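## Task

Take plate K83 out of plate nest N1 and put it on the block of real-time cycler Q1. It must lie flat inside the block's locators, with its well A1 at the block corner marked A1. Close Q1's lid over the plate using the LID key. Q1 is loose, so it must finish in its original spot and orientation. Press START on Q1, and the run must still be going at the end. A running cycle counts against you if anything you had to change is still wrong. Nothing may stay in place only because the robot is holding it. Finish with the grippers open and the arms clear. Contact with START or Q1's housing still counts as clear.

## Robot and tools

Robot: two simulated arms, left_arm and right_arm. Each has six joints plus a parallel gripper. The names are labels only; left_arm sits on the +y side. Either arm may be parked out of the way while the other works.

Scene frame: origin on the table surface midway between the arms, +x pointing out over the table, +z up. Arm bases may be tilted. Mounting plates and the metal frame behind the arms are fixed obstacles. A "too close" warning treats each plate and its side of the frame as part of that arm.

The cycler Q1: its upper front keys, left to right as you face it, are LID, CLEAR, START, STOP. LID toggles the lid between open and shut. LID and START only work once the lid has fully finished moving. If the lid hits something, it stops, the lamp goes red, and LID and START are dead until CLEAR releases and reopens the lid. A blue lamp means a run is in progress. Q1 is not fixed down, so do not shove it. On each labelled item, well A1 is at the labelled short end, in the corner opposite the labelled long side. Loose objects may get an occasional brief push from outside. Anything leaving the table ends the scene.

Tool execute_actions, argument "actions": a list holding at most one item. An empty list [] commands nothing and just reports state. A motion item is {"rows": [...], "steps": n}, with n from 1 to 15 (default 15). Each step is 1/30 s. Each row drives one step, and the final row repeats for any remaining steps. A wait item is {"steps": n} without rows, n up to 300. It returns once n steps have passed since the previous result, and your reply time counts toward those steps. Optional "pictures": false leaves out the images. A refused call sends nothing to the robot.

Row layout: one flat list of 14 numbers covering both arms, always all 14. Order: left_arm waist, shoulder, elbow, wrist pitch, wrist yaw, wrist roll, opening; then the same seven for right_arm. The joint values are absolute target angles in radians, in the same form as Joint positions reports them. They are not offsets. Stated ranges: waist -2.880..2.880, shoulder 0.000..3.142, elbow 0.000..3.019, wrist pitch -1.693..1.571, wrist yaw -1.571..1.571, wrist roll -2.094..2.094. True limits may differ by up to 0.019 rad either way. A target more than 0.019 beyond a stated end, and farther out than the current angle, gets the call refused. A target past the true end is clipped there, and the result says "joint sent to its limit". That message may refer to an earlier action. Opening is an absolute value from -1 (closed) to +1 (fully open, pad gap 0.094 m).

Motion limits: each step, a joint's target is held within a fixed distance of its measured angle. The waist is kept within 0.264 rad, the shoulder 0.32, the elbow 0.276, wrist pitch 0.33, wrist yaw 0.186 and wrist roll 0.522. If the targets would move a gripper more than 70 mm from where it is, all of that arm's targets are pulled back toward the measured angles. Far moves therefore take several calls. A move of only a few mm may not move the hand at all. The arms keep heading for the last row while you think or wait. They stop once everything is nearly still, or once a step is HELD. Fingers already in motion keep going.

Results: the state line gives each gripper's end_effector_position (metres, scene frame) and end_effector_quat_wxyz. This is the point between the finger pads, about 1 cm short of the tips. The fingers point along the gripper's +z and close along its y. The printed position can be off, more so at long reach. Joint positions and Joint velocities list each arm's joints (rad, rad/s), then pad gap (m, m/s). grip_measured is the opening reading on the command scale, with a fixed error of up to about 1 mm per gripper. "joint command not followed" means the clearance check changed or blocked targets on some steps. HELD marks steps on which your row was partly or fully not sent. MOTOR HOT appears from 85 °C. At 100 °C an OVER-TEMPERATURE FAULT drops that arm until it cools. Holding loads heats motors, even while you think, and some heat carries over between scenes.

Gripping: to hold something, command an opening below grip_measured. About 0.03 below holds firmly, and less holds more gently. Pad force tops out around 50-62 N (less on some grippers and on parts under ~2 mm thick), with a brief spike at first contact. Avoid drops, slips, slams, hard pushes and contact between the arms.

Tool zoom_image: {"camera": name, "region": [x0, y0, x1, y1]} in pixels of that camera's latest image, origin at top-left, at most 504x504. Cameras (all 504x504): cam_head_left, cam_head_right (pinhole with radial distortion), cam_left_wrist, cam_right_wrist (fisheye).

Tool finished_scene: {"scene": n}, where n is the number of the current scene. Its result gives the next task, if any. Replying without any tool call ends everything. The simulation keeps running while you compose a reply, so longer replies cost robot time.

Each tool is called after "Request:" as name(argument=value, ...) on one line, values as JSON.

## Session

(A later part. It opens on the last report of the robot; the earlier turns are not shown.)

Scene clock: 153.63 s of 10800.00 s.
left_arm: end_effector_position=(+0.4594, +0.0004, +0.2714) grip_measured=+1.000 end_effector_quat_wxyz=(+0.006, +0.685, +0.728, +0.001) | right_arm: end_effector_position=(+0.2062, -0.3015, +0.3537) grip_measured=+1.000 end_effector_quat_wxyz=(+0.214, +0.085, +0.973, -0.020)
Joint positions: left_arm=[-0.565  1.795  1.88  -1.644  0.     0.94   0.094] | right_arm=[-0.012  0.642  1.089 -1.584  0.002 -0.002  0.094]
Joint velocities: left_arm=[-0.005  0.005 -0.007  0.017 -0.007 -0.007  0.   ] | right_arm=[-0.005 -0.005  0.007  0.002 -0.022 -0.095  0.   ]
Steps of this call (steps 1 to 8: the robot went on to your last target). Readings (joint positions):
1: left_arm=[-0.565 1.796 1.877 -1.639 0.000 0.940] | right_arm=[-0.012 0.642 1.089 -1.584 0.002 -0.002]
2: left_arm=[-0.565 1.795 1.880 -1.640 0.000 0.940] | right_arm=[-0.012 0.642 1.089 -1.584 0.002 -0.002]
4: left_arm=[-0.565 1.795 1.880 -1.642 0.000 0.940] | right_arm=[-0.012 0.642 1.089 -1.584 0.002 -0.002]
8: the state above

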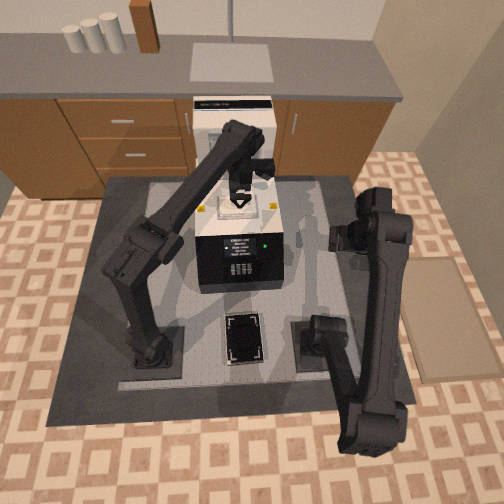

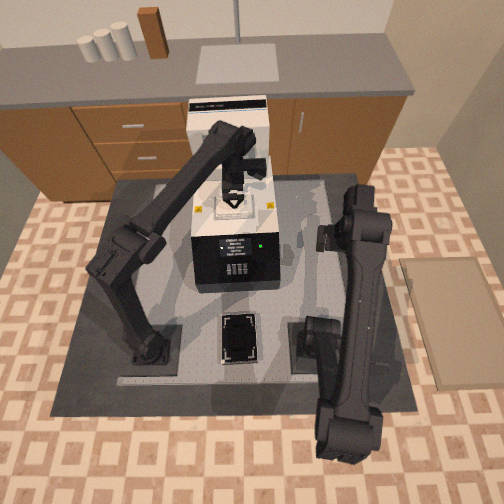

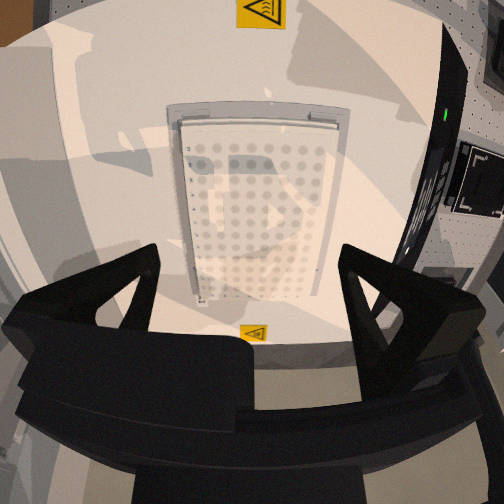

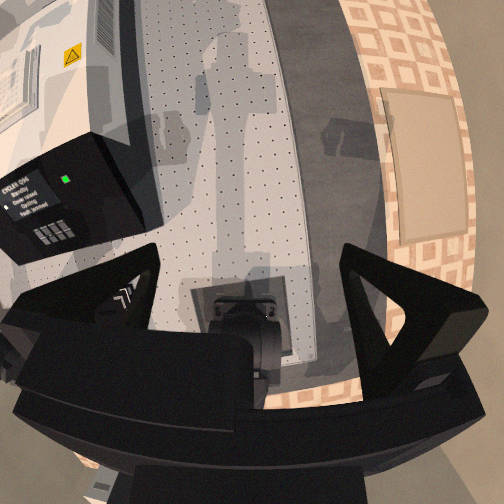

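Request:
execute_actions(actions=[{"rows":[[-0.45,1.66,1.80,-1.66,0,-2.0,1,0,0.647,1.1,-1.584,0,0,1]]}], pictures=false)

Request:
execute_actions(actions=[{"steps":30}])

Request:
zoom_image(camera="cam_left_wrist", region=[130, 80, 380, 330])

Scene clock: 156.67 s of 10800.00 s.
left_arm: end_effector_position=(+0.4577, +0.0796, +0.3064) grip_measured=+1.000 end_effector_quat_wxyz=(+0.025, -0.032, +0.999, -0.013) | right_arm: end_effector_position=(+0.2062, -0.3015, +0.3537) grip_measured=+1.000 end_effector_quat_wxyz=(+0.214, +0.085, +0.973, -0.020)
Joint positions: left_arm=[-0.437  1.661  1.793 -1.647 -0.    -0.505  0.094] | right_arm=[-0.012  0.642  1.089 -1.584  0.002 -0.002  0.094]
Joint velocities: left_arm=[-0.073 -0.005 -0.007 -0.007  0.022 -2.85   0.   ] | right_arm=[-0.015 -0.005 -0.017  0.012  0.051 -0.022  0.   ]
Steps of this call (steps 1 to 30: the robot went on to your last target; steps 31 to 76: nothing new was sent; steps 77 to 91: all 15 steps of this action). Readings (joint positions):
77: left_arm=[-0.559 1.787 1.869 -1.643 0.002 0.870] | right_arm=[-0.012 0.642 1.089 -1.584 0.002 -0.002]
78: left_arm=[-0.552 1.772 1.843 -1.643 0.003 0.785] | right_arm=[-0.012 0.642 1.089 -1.584 0.002 -0.002]
80: left_arm=[-0.518 1.738 1.803 -1.645 0.003 0.595] | right_arm=[-0.012 0.642 1.089 -1.584 0.002 -0.002]
84: left_arm=[-0.444 1.689 1.793 -1.647 0.001 0.195] | right_arm=[-0.012 0.642 1.089 -1.584 0.002 -0.002]
91: the state above

Scene clock: 157.67 s of 10800.00 s.
left_arm: end_effector_position=(+0.4565, +0.0771, +0.3064) grip_measured=+1.000 end_effector_quat_wxyz=(-0.010, +0.695, -0.719, +0.026) | right_arm: end_effector_position=(+0.2062, -0.3015, +0.3537) grip_measured=+1.000 end_effector_quat_wxyz=(+0.214, +0.085, +0.973, -0.020)
Joint positions: left_arm=[-0.442  1.661  1.793 -1.647 -0.    -1.984  0.094] | right_arm=[-0.012  0.642  1.089 -1.584  0.002 -0.002  0.094]
Joint velocities: left_arm=[-0.005 -0.005 -0.007 -0.012 -0.037 -0.081  0.   ] | right_arm=[-0.005 -0.015  0.002 -0.012  0.037 -0.022  0.   ]
Steps of this call (steps 1 to 30: the robot went on to your last target). Readings (joint positions):
1: left_arm=[-0.439 1.661 1.793 -1.647 -0.000 -0.605] | right_arm=[-0.012 0.642 1.089 -1.584 0.002 -0.002]
2: left_arm=[-0.441 1.661 1.793 -1.647 -0.000 -0.704] | right_arm=[-0.012 0.642 1.089 -1.584 0.002 -0.002]
4: left_arm=[-0.442 1.661 1.793 -1.647 -0.000 -0.904] | right_arm=[-0.012 0.642 1.089 -1.584 0.002 -0.002]
8: left_arm=[-0.442 1.661 1.793 -1.647 -0.000 -1.303] | right_arm=[-0.012 0.642 1.089 -1.584 0.002 -0.002]
30: the state above

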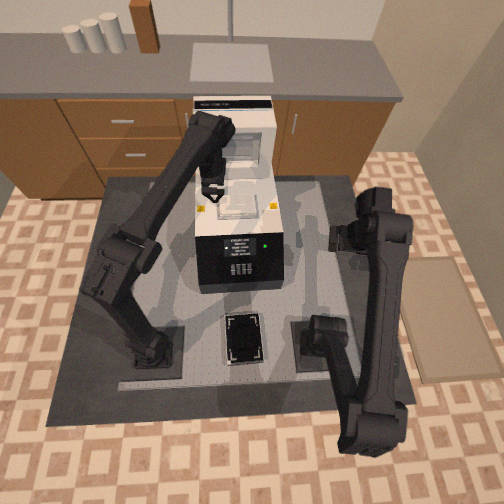

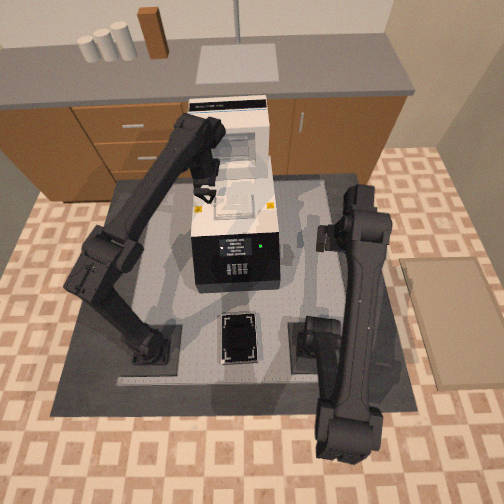

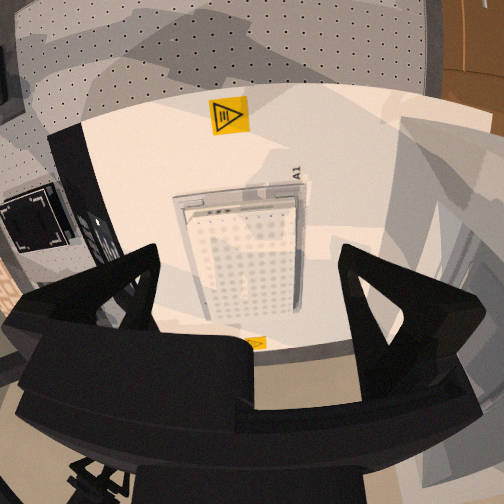

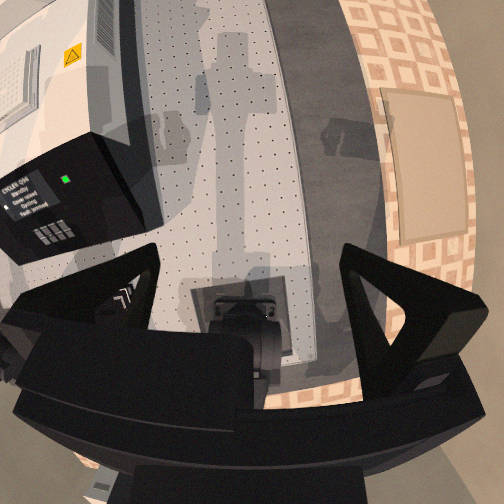

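Region (130, 80, 380, 330) of cam_left_wrist's 504x504 image, scaled by 2.016, with more detail than that image has.

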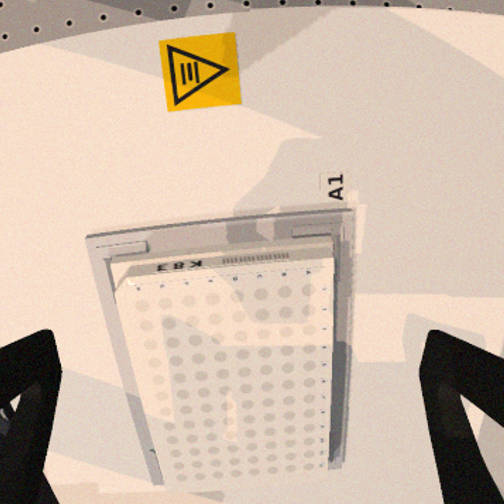

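Seated. Back to the LID key.

Request:
execute_actions(actions=[{"rows":[[-0.7,1.15,1.33,-1.6,0,-1.21,-1,0,0.647,1.1,-1.584,0,0,1]]}], pictures=false)

Request:
execute_actions(actions=[{"rows":[[-1.35,1.12,1.25,-1.5,0,-1.21,-1,0,0.647,1.1,-1.584,0,0,1]]}], pictures=false)

Request:
execute_actions(actions=[{"rows":[[-1.27,1.12,0.65,-0.52,-0.795,-1.21,-1,0,0.647,1.1,-1.584,0,0,1]]}], pictures=false)

Request:
execute_actions(actions=[{"steps":15}], pictures=false)

Scene clock: 161.47 s of 10800.00 s.
left_arm: end_effector_position=(+0.2380, +0.0846, +0.3398) grip_measured=-0.987 end_effector_quat_wxyz=(+0.044, -0.292, +0.953, -0.071) | right_arm: end_effector_position=(+0.2062, -0.3015, +0.3537) grip_measured=+1.000 end_effector_quat_wxyz=(+0.214, +0.085, +0.973, -0.020)
Joint positions: left_arm=[-0.712  1.109  1.327 -1.621  0.001 -1.311  0.001] | right_arm=[-0.012  0.642  1.089 -1.584  0.002 -0.002  0.094]
Joint velocities: left_arm=[ 0.044 -0.562 -0.022  0.007  0.007  0.593 -0.001] | right_arm=[-0.005 -0.015 -0.007 -0.012 -0.007 -0.066  0.   ]
Steps of this call (steps 1 to 15: the robot went on to your last target; steps 16 to 90: nothing new was sent; then 0.30 s passed at rest; steps 91 to 105: all 15 steps of this action). Readings (joint positions):
91: left_arm=[-0.449 1.650 1.773 -1.639 -0.003 -1.954] | right_arm=[-0.012 0.642 1.089 -1.584 0.002 -0.002]
92: left_arm=[-0.460 1.627 1.731 -1.631 -0.004 -1.913] | right_arm=[-0.012 0.642 1.089 -1.584 0.002 -0.002]
94: left_arm=[-0.504 1.566 1.632 -1.628 -0.004 -1.827] | right_arm=[-0.012 0.642 1.089 -1.584 0.002 -0.002]
98: left_arm=[-0.628 1.400 1.430 -1.624 -0.002 -1.620] | right_arm=[-0.012 0.642 1.089 -1.584 0.002 -0.002]
105: the state above

Scene clock: 161.97 s of 10800.00 s.
left_arm: end_effector_position=(+0.0547, -0.0369, +0.3024) grip_measured=-0.987 end_effector_quat_wxyz=(+0.020, +0.079, +0.993, -0.081) | right_arm: end_effector_position=(+0.2062, -0.3015, +0.3537) grip_measured=+1.000 end_effector_quat_wxyz=(+0.214, +0.085, +0.973, -0.020)
Joint positions: left_arm=[-1.377  1.133  1.245 -1.515  0.005 -1.224  0.001] | right_arm=[-0.012  0.642  1.089 -1.584  0.002 -0.002  0.094]
Joint velocities: left_arm=[ 0.23  -0.024  0.002 -0.002 -0.095  0.081 -0.   ] | right_arm=[-0.005 -0.015  0.007 -0.002 -0.007 -0.022  0.   ]
Steps of this call (steps 1 to 15: all 15 steps of this action). Readings (joint positions):
1: left_arm=[-0.730 1.092 1.320 -1.607 -0.008 -1.298] | right_arm=[-0.012 0.642 1.089 -1.584 0.002 -0.002]
2: left_arm=[-0.772 1.079 1.308 -1.584 -0.009 -1.287] | right_arm=[-0.012 0.642 1.089 -1.584 0.002 -0.002]
4: left_arm=[-0.900 1.076 1.286 -1.555 -0.008 -1.270] | right_arm=[-0.012 0.642 1.089 -1.584 0.002 -0.002]
8: left_arm=[-1.201 1.109 1.256 -1.525 -0.005 -1.245] | right_arm=[-0.012 0.642 1.089 -1.584 0.002 -0.002]
15: the state above

Scene clock: 162.47 s of 10800.00 s.
left_arm: end_effector_position=(+0.2079, +0.0036, +0.1400) grip_measured=-0.988 end_effector_quat_wxyz=(+0.425, -0.068, +0.898, -0.094) | right_arm: end_effector_position=(+0.2062, -0.3015, +0.3537) grip_measured=+1.000 end_effector_quat_wxyz=(+0.214, +0.085, +0.973, -0.020)
Joint positions: left_arm=[-1.274  1.136  0.614 -0.559 -0.79  -1.221  0.001] | right_arm=[-0.012  0.642  1.089 -1.584  0.002 -0.002  0.094]
Joint velocities: left_arm=[-0.005 -0.083  0.017  0.369 -0.007 -0.066  0.001] | right_arm=[-0.005 -0.015 -0.012 -0.007  0.037 -0.066  0.   ]
Steps of this call (steps 1 to 15: all 15 steps of this action). Readings (joint positions):
1: left_arm=[-1.369 1.128 1.219 -1.472 -0.052 -1.224] | right_arm=[-0.012 0.642 1.089 -1.584 0.002 -0.002]
2: left_arm=[-1.355 1.114 1.171 -1.397 -0.118 -1.223] | right_arm=[-0.012 0.642 1.089 -1.584 0.002 -0.002]
4: left_arm=[-1.323 1.100 1.051 -1.261 -0.250 -1.223] | right_arm=[-0.012 0.642 1.089 -1.584 0.002 -0.002]
8: left_arm=[-1.286 1.107 0.773 -0.948 -0.560 -1.222] | right_arm=[-0.012 0.642 1.089 -1.584 0.002 -0.002]
15: the state above

Scene clock: 162.97 s of 10800.00 s.
left_arm: end_effector_position=(+0.2087, +0.0012, +0.1426) grip_measured=-0.988 end_effector_quat_wxyz=(+0.427, -0.071, +0.896, -0.102) | right_arm: end_effector_position=(+0.2062, -0.3015, +0.3537) grip_measured=+1.000 end_effector_quat_wxyz=(+0.214, +0.085, +0.973, -0.020)
Joint positions: left_arm=[-1.274  1.133  0.614 -0.544 -0.791 -1.221  0.001] | right_arm=[-0.012  0.642  1.089 -1.584  0.002 -0.002  0.094]
Joint velocities: left_arm=[-0.024 -0.015  0.017  0.007  0.007 -0.051  0.   ] | right_arm=[-0.034 -0.024 -0.002 -0.022  0.037  0.051  0.   ]
Steps of this call (steps 1 to 15: the robot went on to your last target). Readings (joint positions):
1: left_arm=[-1.274 1.134 0.614 -0.550 -0.791 -1.221] | right_arm=[-0.012 0.642 1.089 -1.584 0.002 -0.002]
2: left_arm=[-1.274 1.133 0.614 -0.547 -0.791 -1.221] | right_arm=[-0.012 0.642 1.089 -1.584 0.002 -0.002]
4: left_arm=[-1.274 1.133 0.614 -0.544 -0.791 -1.221] | right_arm=[-0.012 0.642 1.089 -1.584 0.002 -0.002]
8: left_arm=[-1.274 1.133 0.614 -0.544 -0.791 -1.221] | right_arm=[-0.012 0.642 1.089 -1.584 0.002 -0.002]
15: the state above

Elbow slightly low; compensate.

Request:
execute_actions(actions=[{"rows":[[-1.27,1.12,0.668,-0.52,-0.8,-1.21,-1,0,0.647,1.1,-1.584,0,0,1],[-1.27,1.12,0.668,-0.52,-0.8,-1.21,-1,0,0.647,1.1,-1.584,0,0,1],[-1.25,1.12,0.668,-0.52,-0.8,-1.21,-1,0,0.647,1.1,-1.584,0,0,1],[-1.23,1.12,0.668,-0.52,-0.8,-1.21,-1,0,0.647,1.1,-1.584,0,0,1],[-1.21,1.12,0.668,-0.52,-0.8,-1.21,-1,0,0.647,1.1,-1.584,0,0,1],[-1.19,1.12,0.668,-0.52,-0.8,-1.21,-1,0,0.647,1.1,-1.584,0,0,1],[-1.175,1.12,0.668,-0.52,-0.8,-1.21,-1,0,0.647,1.1,-1.584,0,0,1],[-1.162,1.12,0.668,-0.52,-0.8,-1.21,-1,0,0.647,1.1,-1.584,0,0,1]]}])

Scene clock: 166.23 s of 10800.00 s.
left_arm: end_effector_position=(+0.2404, +0.0255, +0.1457) grip_measured=-0.988 end_effector_quat_wxyz=(+0.435, -0.120, +0.889, -0.081) | right_arm: end_effector_position=(+0.2062, -0.3015, +0.3537) grip_measured=+1.000 end_effector_quat_wxyz=(+0.214, +0.085, +0.973, -0.020)
Joint positions: left_arm=[-1.167  1.13   0.618 -0.544 -0.797 -1.22   0.001] | right_arm=[-0.012  0.642  1.089 -1.584  0.002 -0.002  0.094]
Joint velocities: left_arm=[-0.005 -0.005 -0.012  0.007 -0.007  0.051 -0.001] | right_arm=[ 0.005  0.005 -0.002 -0.007 -0.007  0.051  0.   ]
Steps of this call (steps 1 to 15: the robot went on to your last target; steps 16 to 83: nothing new was sent; steps 84 to 98: all 15 steps of this action). Readings (joint positions):
84: left_arm=[-1.274 1.133 0.614 -0.544 -0.794 -1.221] | right_arm=[-0.012 0.642 1.089 -1.584 0.002 -0.002]
85: left_arm=[-1.274 1.133 0.614 -0.544 -0.795 -1.221] | right_arm=[-0.012 0.642 1.089 -1.584 0.002 -0.002]
87: left_arm=[-1.268 1.133 0.614 -0.544 -0.795 -1.220] | right_arm=[-0.012 0.642 1.089 -1.584 0.002 -0.002]
91: left_arm=[-1.205 1.133 0.614 -0.544 -0.796 -1.220] | right_arm=[-0.012 0.642 1.089 -1.584 0.002 -0.002]
98: the state above

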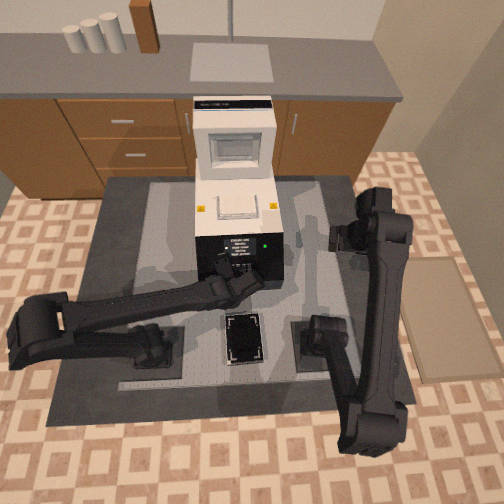

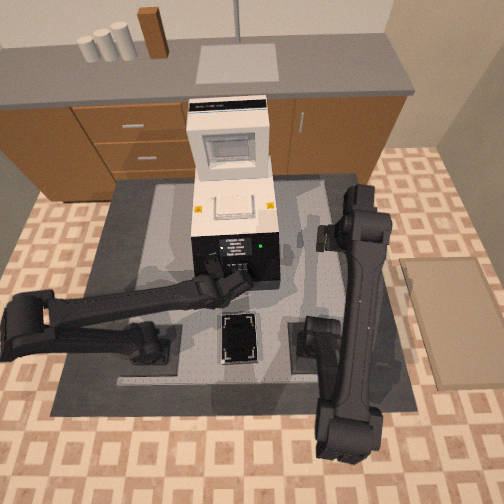

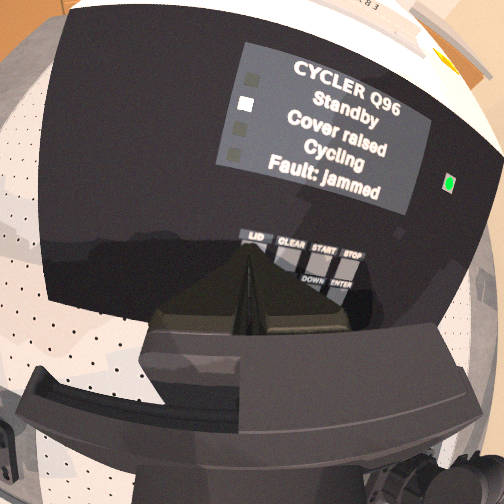

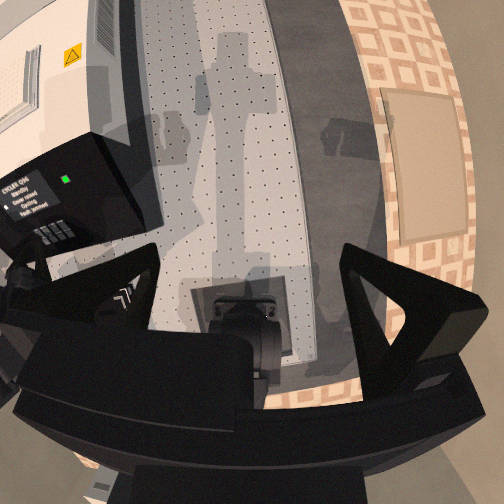

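Request:
execute_actions(actions=[{"rows":[[-1.15,1.175,0.668,-0.52,-0.8,-1.21,-1,0,0.647,1.1,-1.584,0,0,1]],"steps":10}], pictures=false)

Request:
execute_actions(actions=[{"rows":[[-1.28,1.10,0.668,-0.52,-0.8,-1.21,-1,0,0.647,1.1,-1.584,0,0,1]],"steps":10}], pictures=false)

Request:
execute_actions(actions=[{"rows":[[-1.28,1.225,0.74,-0.505,-0.8,-1.21,-1,0,0.647,1.1,-1.584,0,0,1]]}], pictures=false)

Request:
execute_actions(actions=[{"rows":[[-1.26,1.225,0.74,-0.505,-0.8,-1.21,-1,0,0.647,1.1,-1.584,0,0,1],[-1.245,1.225,0.74,-0.505,-0.8,-1.21,-1,0,0.647,1.1,-1.584,0,0,1],[-1.23,1.225,0.74,-0.505,-0.8,-1.21,-1,0,0.647,1.1,-1.584,0,0,1],[-1.215,1.225,0.74,-0.505,-0.8,-1.21,-1,0,0.647,1.1,-1.584,0,0,1]]}])

Scene clock: 171.23 s of 10800.00 s.
left_arm: end_effector_position=(+0.2421, +0.0244, +0.1444) grip_measured=-0.988 end_effector_quat_wxyz=(+0.436, -0.120, +0.889, -0.076) | right_arm: end_effector_position=(+0.2062, -0.3015, +0.3537) grip_measured=+1.000 end_effector_quat_wxyz=(+0.214, +0.085, +0.973, -0.020)
Joint positions: left_arm=[-1.165  1.143  0.624 -0.544 -0.803 -1.219  0.001] | right_arm=[-0.012  0.642  1.089 -1.584  0.002 -0.002  0.094]
Joint velocities: left_arm=[ 0.005 -0.015  0.002 -0.002  0.007 -0.007 -0.   ] | right_arm=[ 0.005 -0.024 -0.002 -0.002 -0.022  0.022  0.   ]
Steps of this call (steps 1 to 15: the robot went on to your last target; steps 16 to 90: nothing new was sent; then 1.67 s passed at rest; steps 91 to 100: all 10 steps of this action). Readings (joint positions):
91: left_arm=[-1.166 1.133 0.618 -0.544 -0.797 -1.220] | right_arm=[-0.012 0.642 1.089 -1.584 0.002 -0.002]
92: left_arm=[-1.165 1.138 0.620 -0.544 -0.800 -1.220] | right_arm=[-0.012 0.642 1.089 -1.584 0.002 -0.002]
94: left_arm=[-1.165 1.143 0.624 -0.544 -0.803 -1.219] | right_arm=[-0.012 0.642 1.089 -1.584 0.002 -0.002]
98: left_arm=[-1.165 1.143 0.624 -0.544 -0.803 -1.219] | right_arm=[-0.012 0.642 1.089 -1.584 0.002 -0.002]
100: the state above

Scene clock: 171.57 s of 10800.00 s.
left_arm: end_effector_position=(+0.2068, -0.0039, +0.1555) grip_measured=-0.988 end_effector_quat_wxyz=(+0.434, -0.072, +0.890, -0.118) | right_arm: end_effector_position=(+0.2062, -0.3015, +0.3537) grip_measured=+1.000 end_effector_quat_wxyz=(+0.214, +0.085, +0.973, -0.020)
Joint positions: left_arm=[-1.286  1.11   0.624 -0.542 -0.801 -1.219  0.001] | right_arm=[-0.012  0.642  1.089 -1.584  0.002 -0.002  0.094]
Joint velocities: left_arm=[-0.015 -0.024  0.012  0.007  0.051 -0.081  0.   ] | right_arm=[-0.024  0.005  0.007  0.012  0.037 -0.022  0.   ]
Steps of this call (steps 1 to 10: all 10 steps of this action). Readings (joint positions):
1: left_arm=[-1.177 1.139 0.624 -0.544 -0.804 -1.219] | right_arm=[-0.012 0.642 1.089 -1.584 0.002 -0.002]
2: left_arm=[-1.200 1.134 0.624 -0.544 -0.804 -1.219] | right_arm=[-0.012 0.642 1.089 -1.584 0.002 -0.002]
4: left_arm=[-1.254 1.122 0.624 -0.543 -0.802 -1.219] | right_arm=[-0.012 0.642 1.089 -1.584 0.002 -0.002]
8: left_arm=[-1.286 1.111 0.624 -0.542 -0.801 -1.219] | right_arm=[-0.012 0.642 1.089 -1.584 0.002 -0.002]
10: the state above

Scene clock: 172.07 s of 10800.00 s.
left_arm: end_effector_position=(+0.2157, -0.0349, +0.1474) grip_measured=-0.988 end_effector_quat_wxyz=(+0.431, -0.067, +0.894, -0.105) | right_arm: end_effector_position=(+0.2062, -0.3015, +0.3537) grip_measured=+1.000 end_effector_quat_wxyz=(+0.214, +0.085, +0.973, -0.020)
Joint positions: left_arm=[-1.286  1.233  0.699 -0.524 -0.801 -1.219  0.001] | right_arm=[-0.012  0.642  1.089 -1.584  0.002 -0.002  0.094]
Joint velocities: left_arm=[-0.015 -0.005 -0.002 -0.007 -0.037  0.007  0.   ] | right_arm=[-0.015 -0.005 -0.002 -0.012 -0.081 -0.051  0.   ]
Steps of this call (steps 1 to 15: all 15 steps of this action). Readings (joint positions):
1: left_arm=[-1.286 1.119 0.630 -0.542 -0.801 -1.219] | right_arm=[-0.012 0.642 1.089 -1.584 0.002 -0.002]
2: left_arm=[-1.286 1.140 0.645 -0.541 -0.801 -1.219] | right_arm=[-0.012 0.642 1.089 -1.584 0.002 -0.002]
4: left_arm=[-1.286 1.192 0.679 -0.533 -0.801 -1.219] | right_arm=[-0.012 0.642 1.089 -1.584 0.002 -0.002]
8: left_arm=[-1.286 1.233 0.699 -0.524 -0.801 -1.219] | right_arm=[-0.012 0.642 1.089 -1.584 0.002 -0.002]
15: the state above

Scene clock: 172.57 s of 10800.00 s.
left_arm: end_effector_position=(+0.2386, -0.0185, +0.1474) grip_measured=-0.988 end_effector_quat_wxyz=(+0.435, -0.098, +0.891, -0.090) | right_arm: end_effector_position=(+0.2062, -0.3015, +0.3537) grip_measured=+1.000 end_effector_quat_wxyz=(+0.214, +0.085, +0.973, -0.020)
Joint positions: left_arm=[-1.217  1.233  0.699 -0.524 -0.801 -1.219  0.001] | right_arm=[-0.012  0.642  1.089 -1.584  0.002 -0.002  0.094]
Joint velocities: left_arm=[-0.015  0.005  0.012  0.002 -0.022  0.051  0.001] | right_arm=[-0.005 -0.005  0.007 -0.002  0.007 -0.007  0.   ]
Steps of this call (steps 1 to 15: all 15 steps of this action). Readings (joint positions):
1: left_arm=[-1.285 1.233 0.699 -0.524 -0.801 -1.219] | right_arm=[-0.012 0.642 1.089 -1.584 0.002 -0.002]
2: left_arm=[-1.281 1.233 0.699 -0.524 -0.801 -1.219] | right_arm=[-0.012 0.642 1.089 -1.584 0.002 -0.002]
4: left_arm=[-1.260 1.233 0.699 -0.524 -0.801 -1.219] | right_arm=[-0.012 0.642 1.089 -1.584 0.002 -0.002]
8: left_arm=[-1.219 1.233 0.699 -0.524 -0.801 -1.219] | right_arm=[-0.012 0.642 1.089 -1.584 0.002 -0.002]
15: the state above

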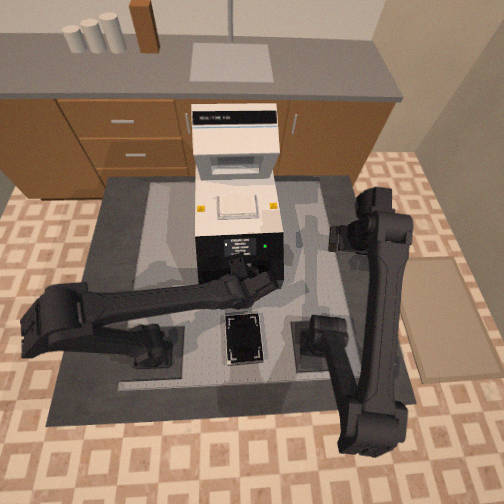

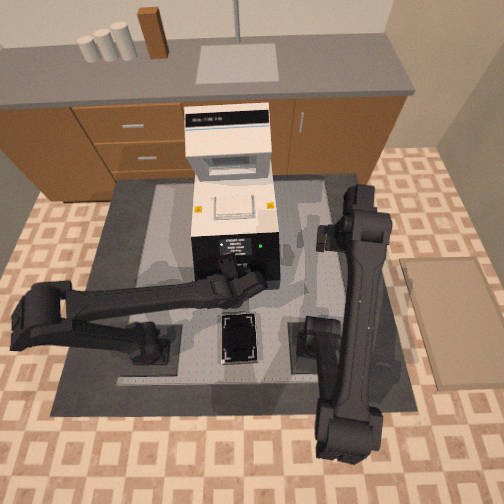

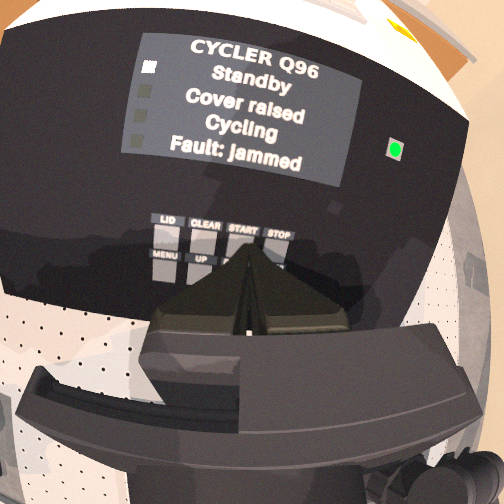

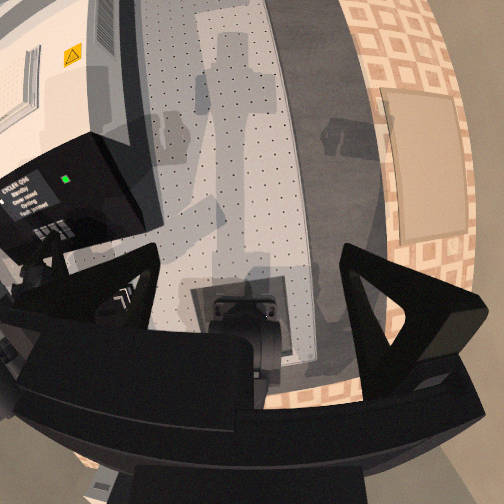

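Request:
execute_actions(actions=[{"rows":[[-1.197,1.225,0.74,-0.505,-0.8,-1.21,-1,0,0.647,1.1,-1.584,0,0,1]]}], pictures=false)

Request:
execute_actions(actions=[{"steps":100}])

Scene clock: 174.27 s of 10800.00 s.
left_arm: end_effector_position=(+0.2417, -0.0160, +0.1474) grip_measured=-0.988 end_effector_quat_wxyz=(+0.435, -0.102, +0.890, -0.088) | right_arm: end_effector_position=(+0.2062, -0.3015, +0.3537) grip_measured=+1.000 end_effector_quat_wxyz=(+0.214, +0.085, +0.973, -0.020)
Joint positions: left_arm=[-1.207  1.233  0.699 -0.524 -0.801 -1.219  0.001] | right_arm=[-0.012  0.642  1.089 -1.584  0.002 -0.002  0.094]
Joint velocities: left_arm=[-0.005  0.005  0.017 -0.007 -0.081 -0.007  0.001] | right_arm=[-0.005 -0.005 -0.007  0.007 -0.022  0.022  0.   ]
Steps of this call (steps 1 to 15: the robot went on to your last target; steps 16 to 36: nothing new was sent; steps 37 to 51: all 15 steps of this action). Readings (joint positions):
37: left_arm=[-1.216 1.233 0.699 -0.524 -0.801 -1.219] | right_arm=[-0.012 0.642 1.089 -1.584 0.002 -0.002]
38: left_arm=[-1.214 1.233 0.699 -0.524 -0.801 -1.219] | right_arm=[-0.012 0.642 1.089 -1.584 0.002 -0.002]
40: left_arm=[-1.210 1.233 0.699 -0.524 -0.801 -1.219] | right_arm=[-0.012 0.642 1.089 -1.584 0.002 -0.002]
44: left_arm=[-1.207 1.233 0.699 -0.524 -0.801 -1.219] | right_arm=[-0.012 0.642 1.089 -1.584 0.002 -0.002]
51: the state above

Scene clock: 177.60 s of 10800.00 s.
left_arm: end_effector_position=(+0.2417, -0.0160, +0.1474) grip_measured=-0.988 end_effector_quat_wxyz=(+0.435, -0.102, +0.890, -0.088) | right_arm: end_effector_position=(+0.2062, -0.3015, +0.3537) grip_measured=+1.000 end_effector_quat_wxyz=(+0.214, +0.085, +0.973, -0.020)
Joint positions: left_arm=[-1.207  1.233  0.699 -0.524 -0.801 -1.219  0.001] | right_arm=[-0.012  0.642  1.089 -1.584  0.002 -0.002  0.094]
Joint velocities: left_arm=[-0.005 -0.015  0.002  0.007  0.007 -0.007  0.   ] | right_arm=[-0.005 -0.015 -0.002  0.012 -0.037  0.051  0.   ]
Steps of this call (steps 1 to 15: the robot went on to your last target; steps 16 to 100: nothing new was sent). Readings (joint positions):
1: left_arm=[-1.207 1.233 0.699 -0.524 -0.801 -1.219] | right_arm=[-0.012 0.642 1.089 -1.584 0.002 -0.002]
2: left_arm=[-1.207 1.233 0.699 -0.524 -0.801 -1.219] | right_arm=[-0.012 0.642 1.089 -1.584 0.002 -0.002]
4: left_arm=[-1.207 1.233 0.699 -0.524 -0.801 -1.219] | right_arm=[-0.012 0.642 1.089 -1.584 0.002 -0.002]
8: left_arm=[-1.207 1.233 0.699 -0.524 -0.801 -1.219] | right_arm=[-0.012 0.642 1.089 -1.584 0.002 -0.002]
100: the state above
All arms were judged still, so your last target was given up. Only a new action makes them travel on or press farther. Fingers that are still opening or closing keep moving.

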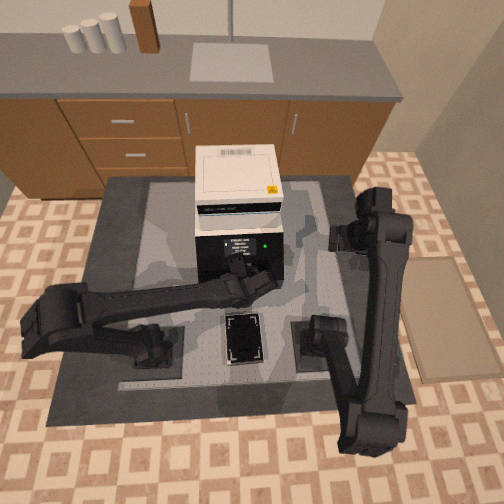

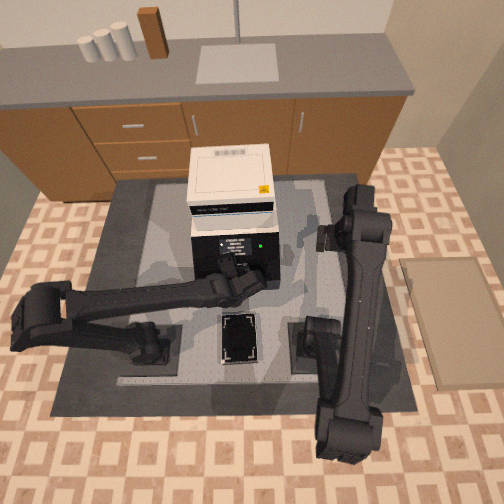

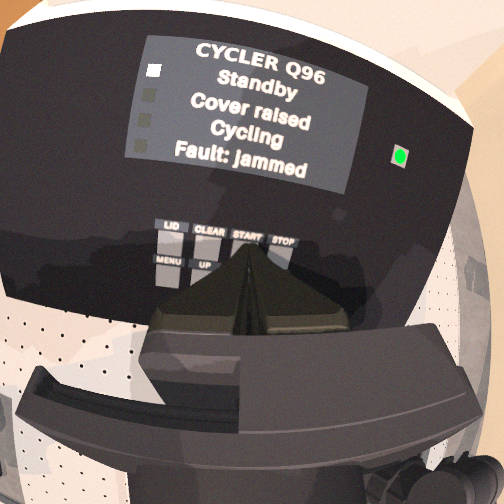

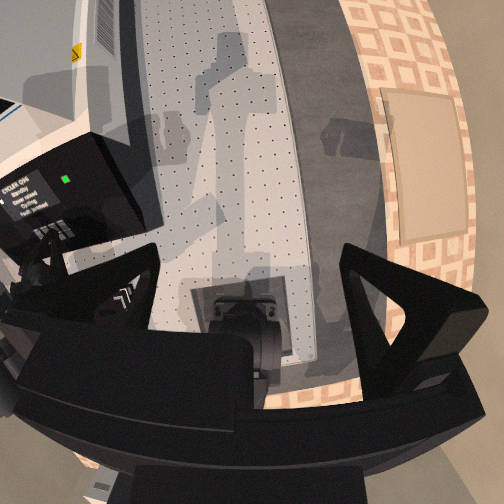

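Request:
execute_actions(actions=[{"rows":[[-1.18,1.28,0.74,-0.505,-0.8,-1.21,-1,0,0.647,1.1,-1.584,0,0,1]],"steps":12}], pictures=false)

Request:
execute_actions(actions=[{"rows":[[-1.32,1.18,0.74,-0.505,-0.8,-1.21,-1,0,0.647,1.1,-1.584,0,0,1]]}])

Scene clock: 179.30 s of 10800.00 s.
left_arm: end_effector_position=(+0.2443, -0.0166, +0.1449) grip_measured=-0.988 end_effector_quat_wxyz=(+0.435, -0.103, +0.891, -0.083) | right_arm: end_effector_position=(+0.2062, -0.3015, +0.3537) grip_measured=+1.000 end_effector_quat_wxyz=(+0.214, +0.085, +0.973, -0.020)
Joint positions: left_arm=[-1.202  1.246  0.704 -0.523 -0.803 -1.219  0.001] | right_arm=[-0.012  0.642  1.089 -1.584  0.002 -0.002  0.094]
Joint velocities: left_arm=[-0.015  0.005  0.002 -0.027  0.022  0.037 -0.001] | right_arm=[ 0.005 -0.015 -0.002 -0.017  0.007 -0.037  0.   ]
Steps of this call (steps 1 to 39: nothing new was sent; steps 40 to 51: all 12 steps of this action). Readings (joint positions):
40: left_arm=[-1.205 1.235 0.699 -0.524 -0.801 -1.219] | right_arm=[-0.012 0.642 1.089 -1.584 0.002 -0.002]
41: left_arm=[-1.202 1.241 0.700 -0.524 -0.801 -1.219] | right_arm=[-0.012 0.642 1.089 -1.584 0.002 -0.002]
43: left_arm=[-1.202 1.246 0.704 -0.523 -0.803 -1.219] | right_arm=[-0.012 0.642 1.089 -1.584 0.002 -0.002]
47: left_arm=[-1.202 1.246 0.704 -0.523 -0.803 -1.219] | right_arm=[-0.012 0.642 1.089 -1.584 0.002 -0.002]
51: the state above

Scene clock: 179.80 s of 10800.00 s.
left_arm: end_effector_position=(+0.2016, -0.0451, +0.1671) grip_measured=-0.988 end_effector_quat_wxyz=(+0.433, -0.058, +0.889, -0.138) | right_arm: end_effector_position=(+0.2062, -0.3015, +0.3537) grip_measured=+1.000 end_effector_quat_wxyz=(+0.214, +0.085, +0.973, -0.020)
Joint positions: left_arm=[-1.329  1.186  0.705 -0.523 -0.801 -1.219  0.001] | right_arm=[-0.012  0.642  1.089 -1.584  0.002 -0.002  0.094]
Joint velocities: left_arm=[-0.015  0.005  0.012 -0.002  0.007 -0.007  0.001] | right_arm=[-0.005  0.005  0.002 -0.007 -0.022 -0.139  0.   ]
Steps of this call (steps 1 to 15: all 15 steps of this action). Readings (joint positions):
1: left_arm=[-1.212 1.241 0.704 -0.523 -0.805 -1.219] | right_arm=[-0.012 0.642 1.089 -1.584 0.002 -0.002]
2: left_arm=[-1.234 1.233 0.704 -0.523 -0.804 -1.219] | right_arm=[-0.012 0.642 1.089 -1.584 0.002 -0.002]
4: left_arm=[-1.289 1.212 0.705 -0.523 -0.802 -1.219] | right_arm=[-0.012 0.642 1.089 -1.584 0.002 -0.002]
8: left_arm=[-1.329 1.186 0.705 -0.523 -0.801 -1.219] | right_arm=[-0.012 0.642 1.089 -1.584 0.002 -0.002]
15: the state above

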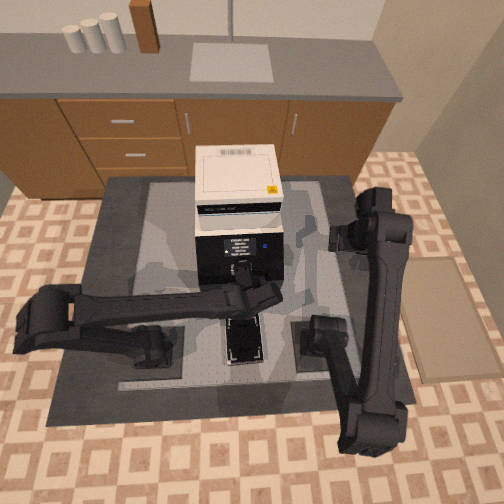

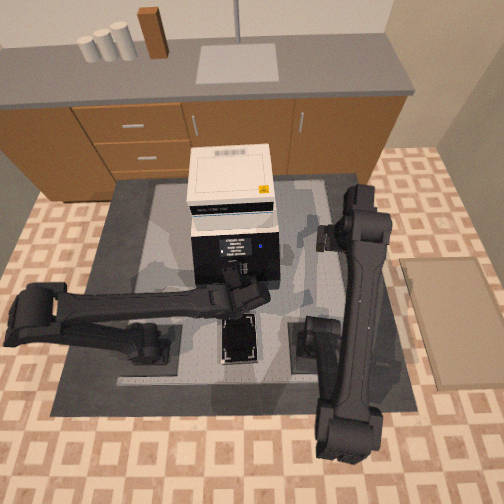

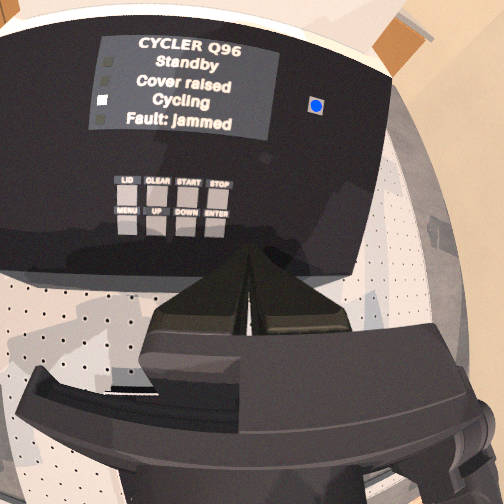

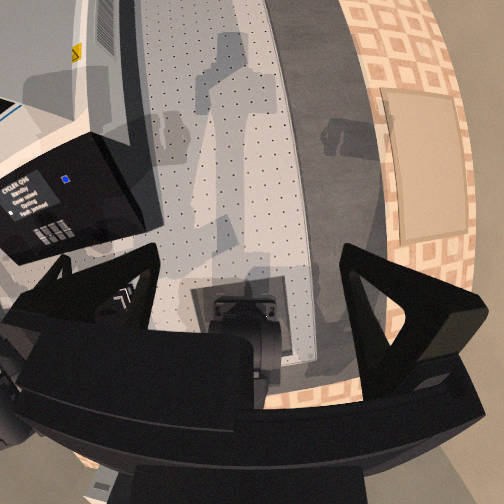

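Request:
finished_scene(scene=1)

The scene is finished: the task was done.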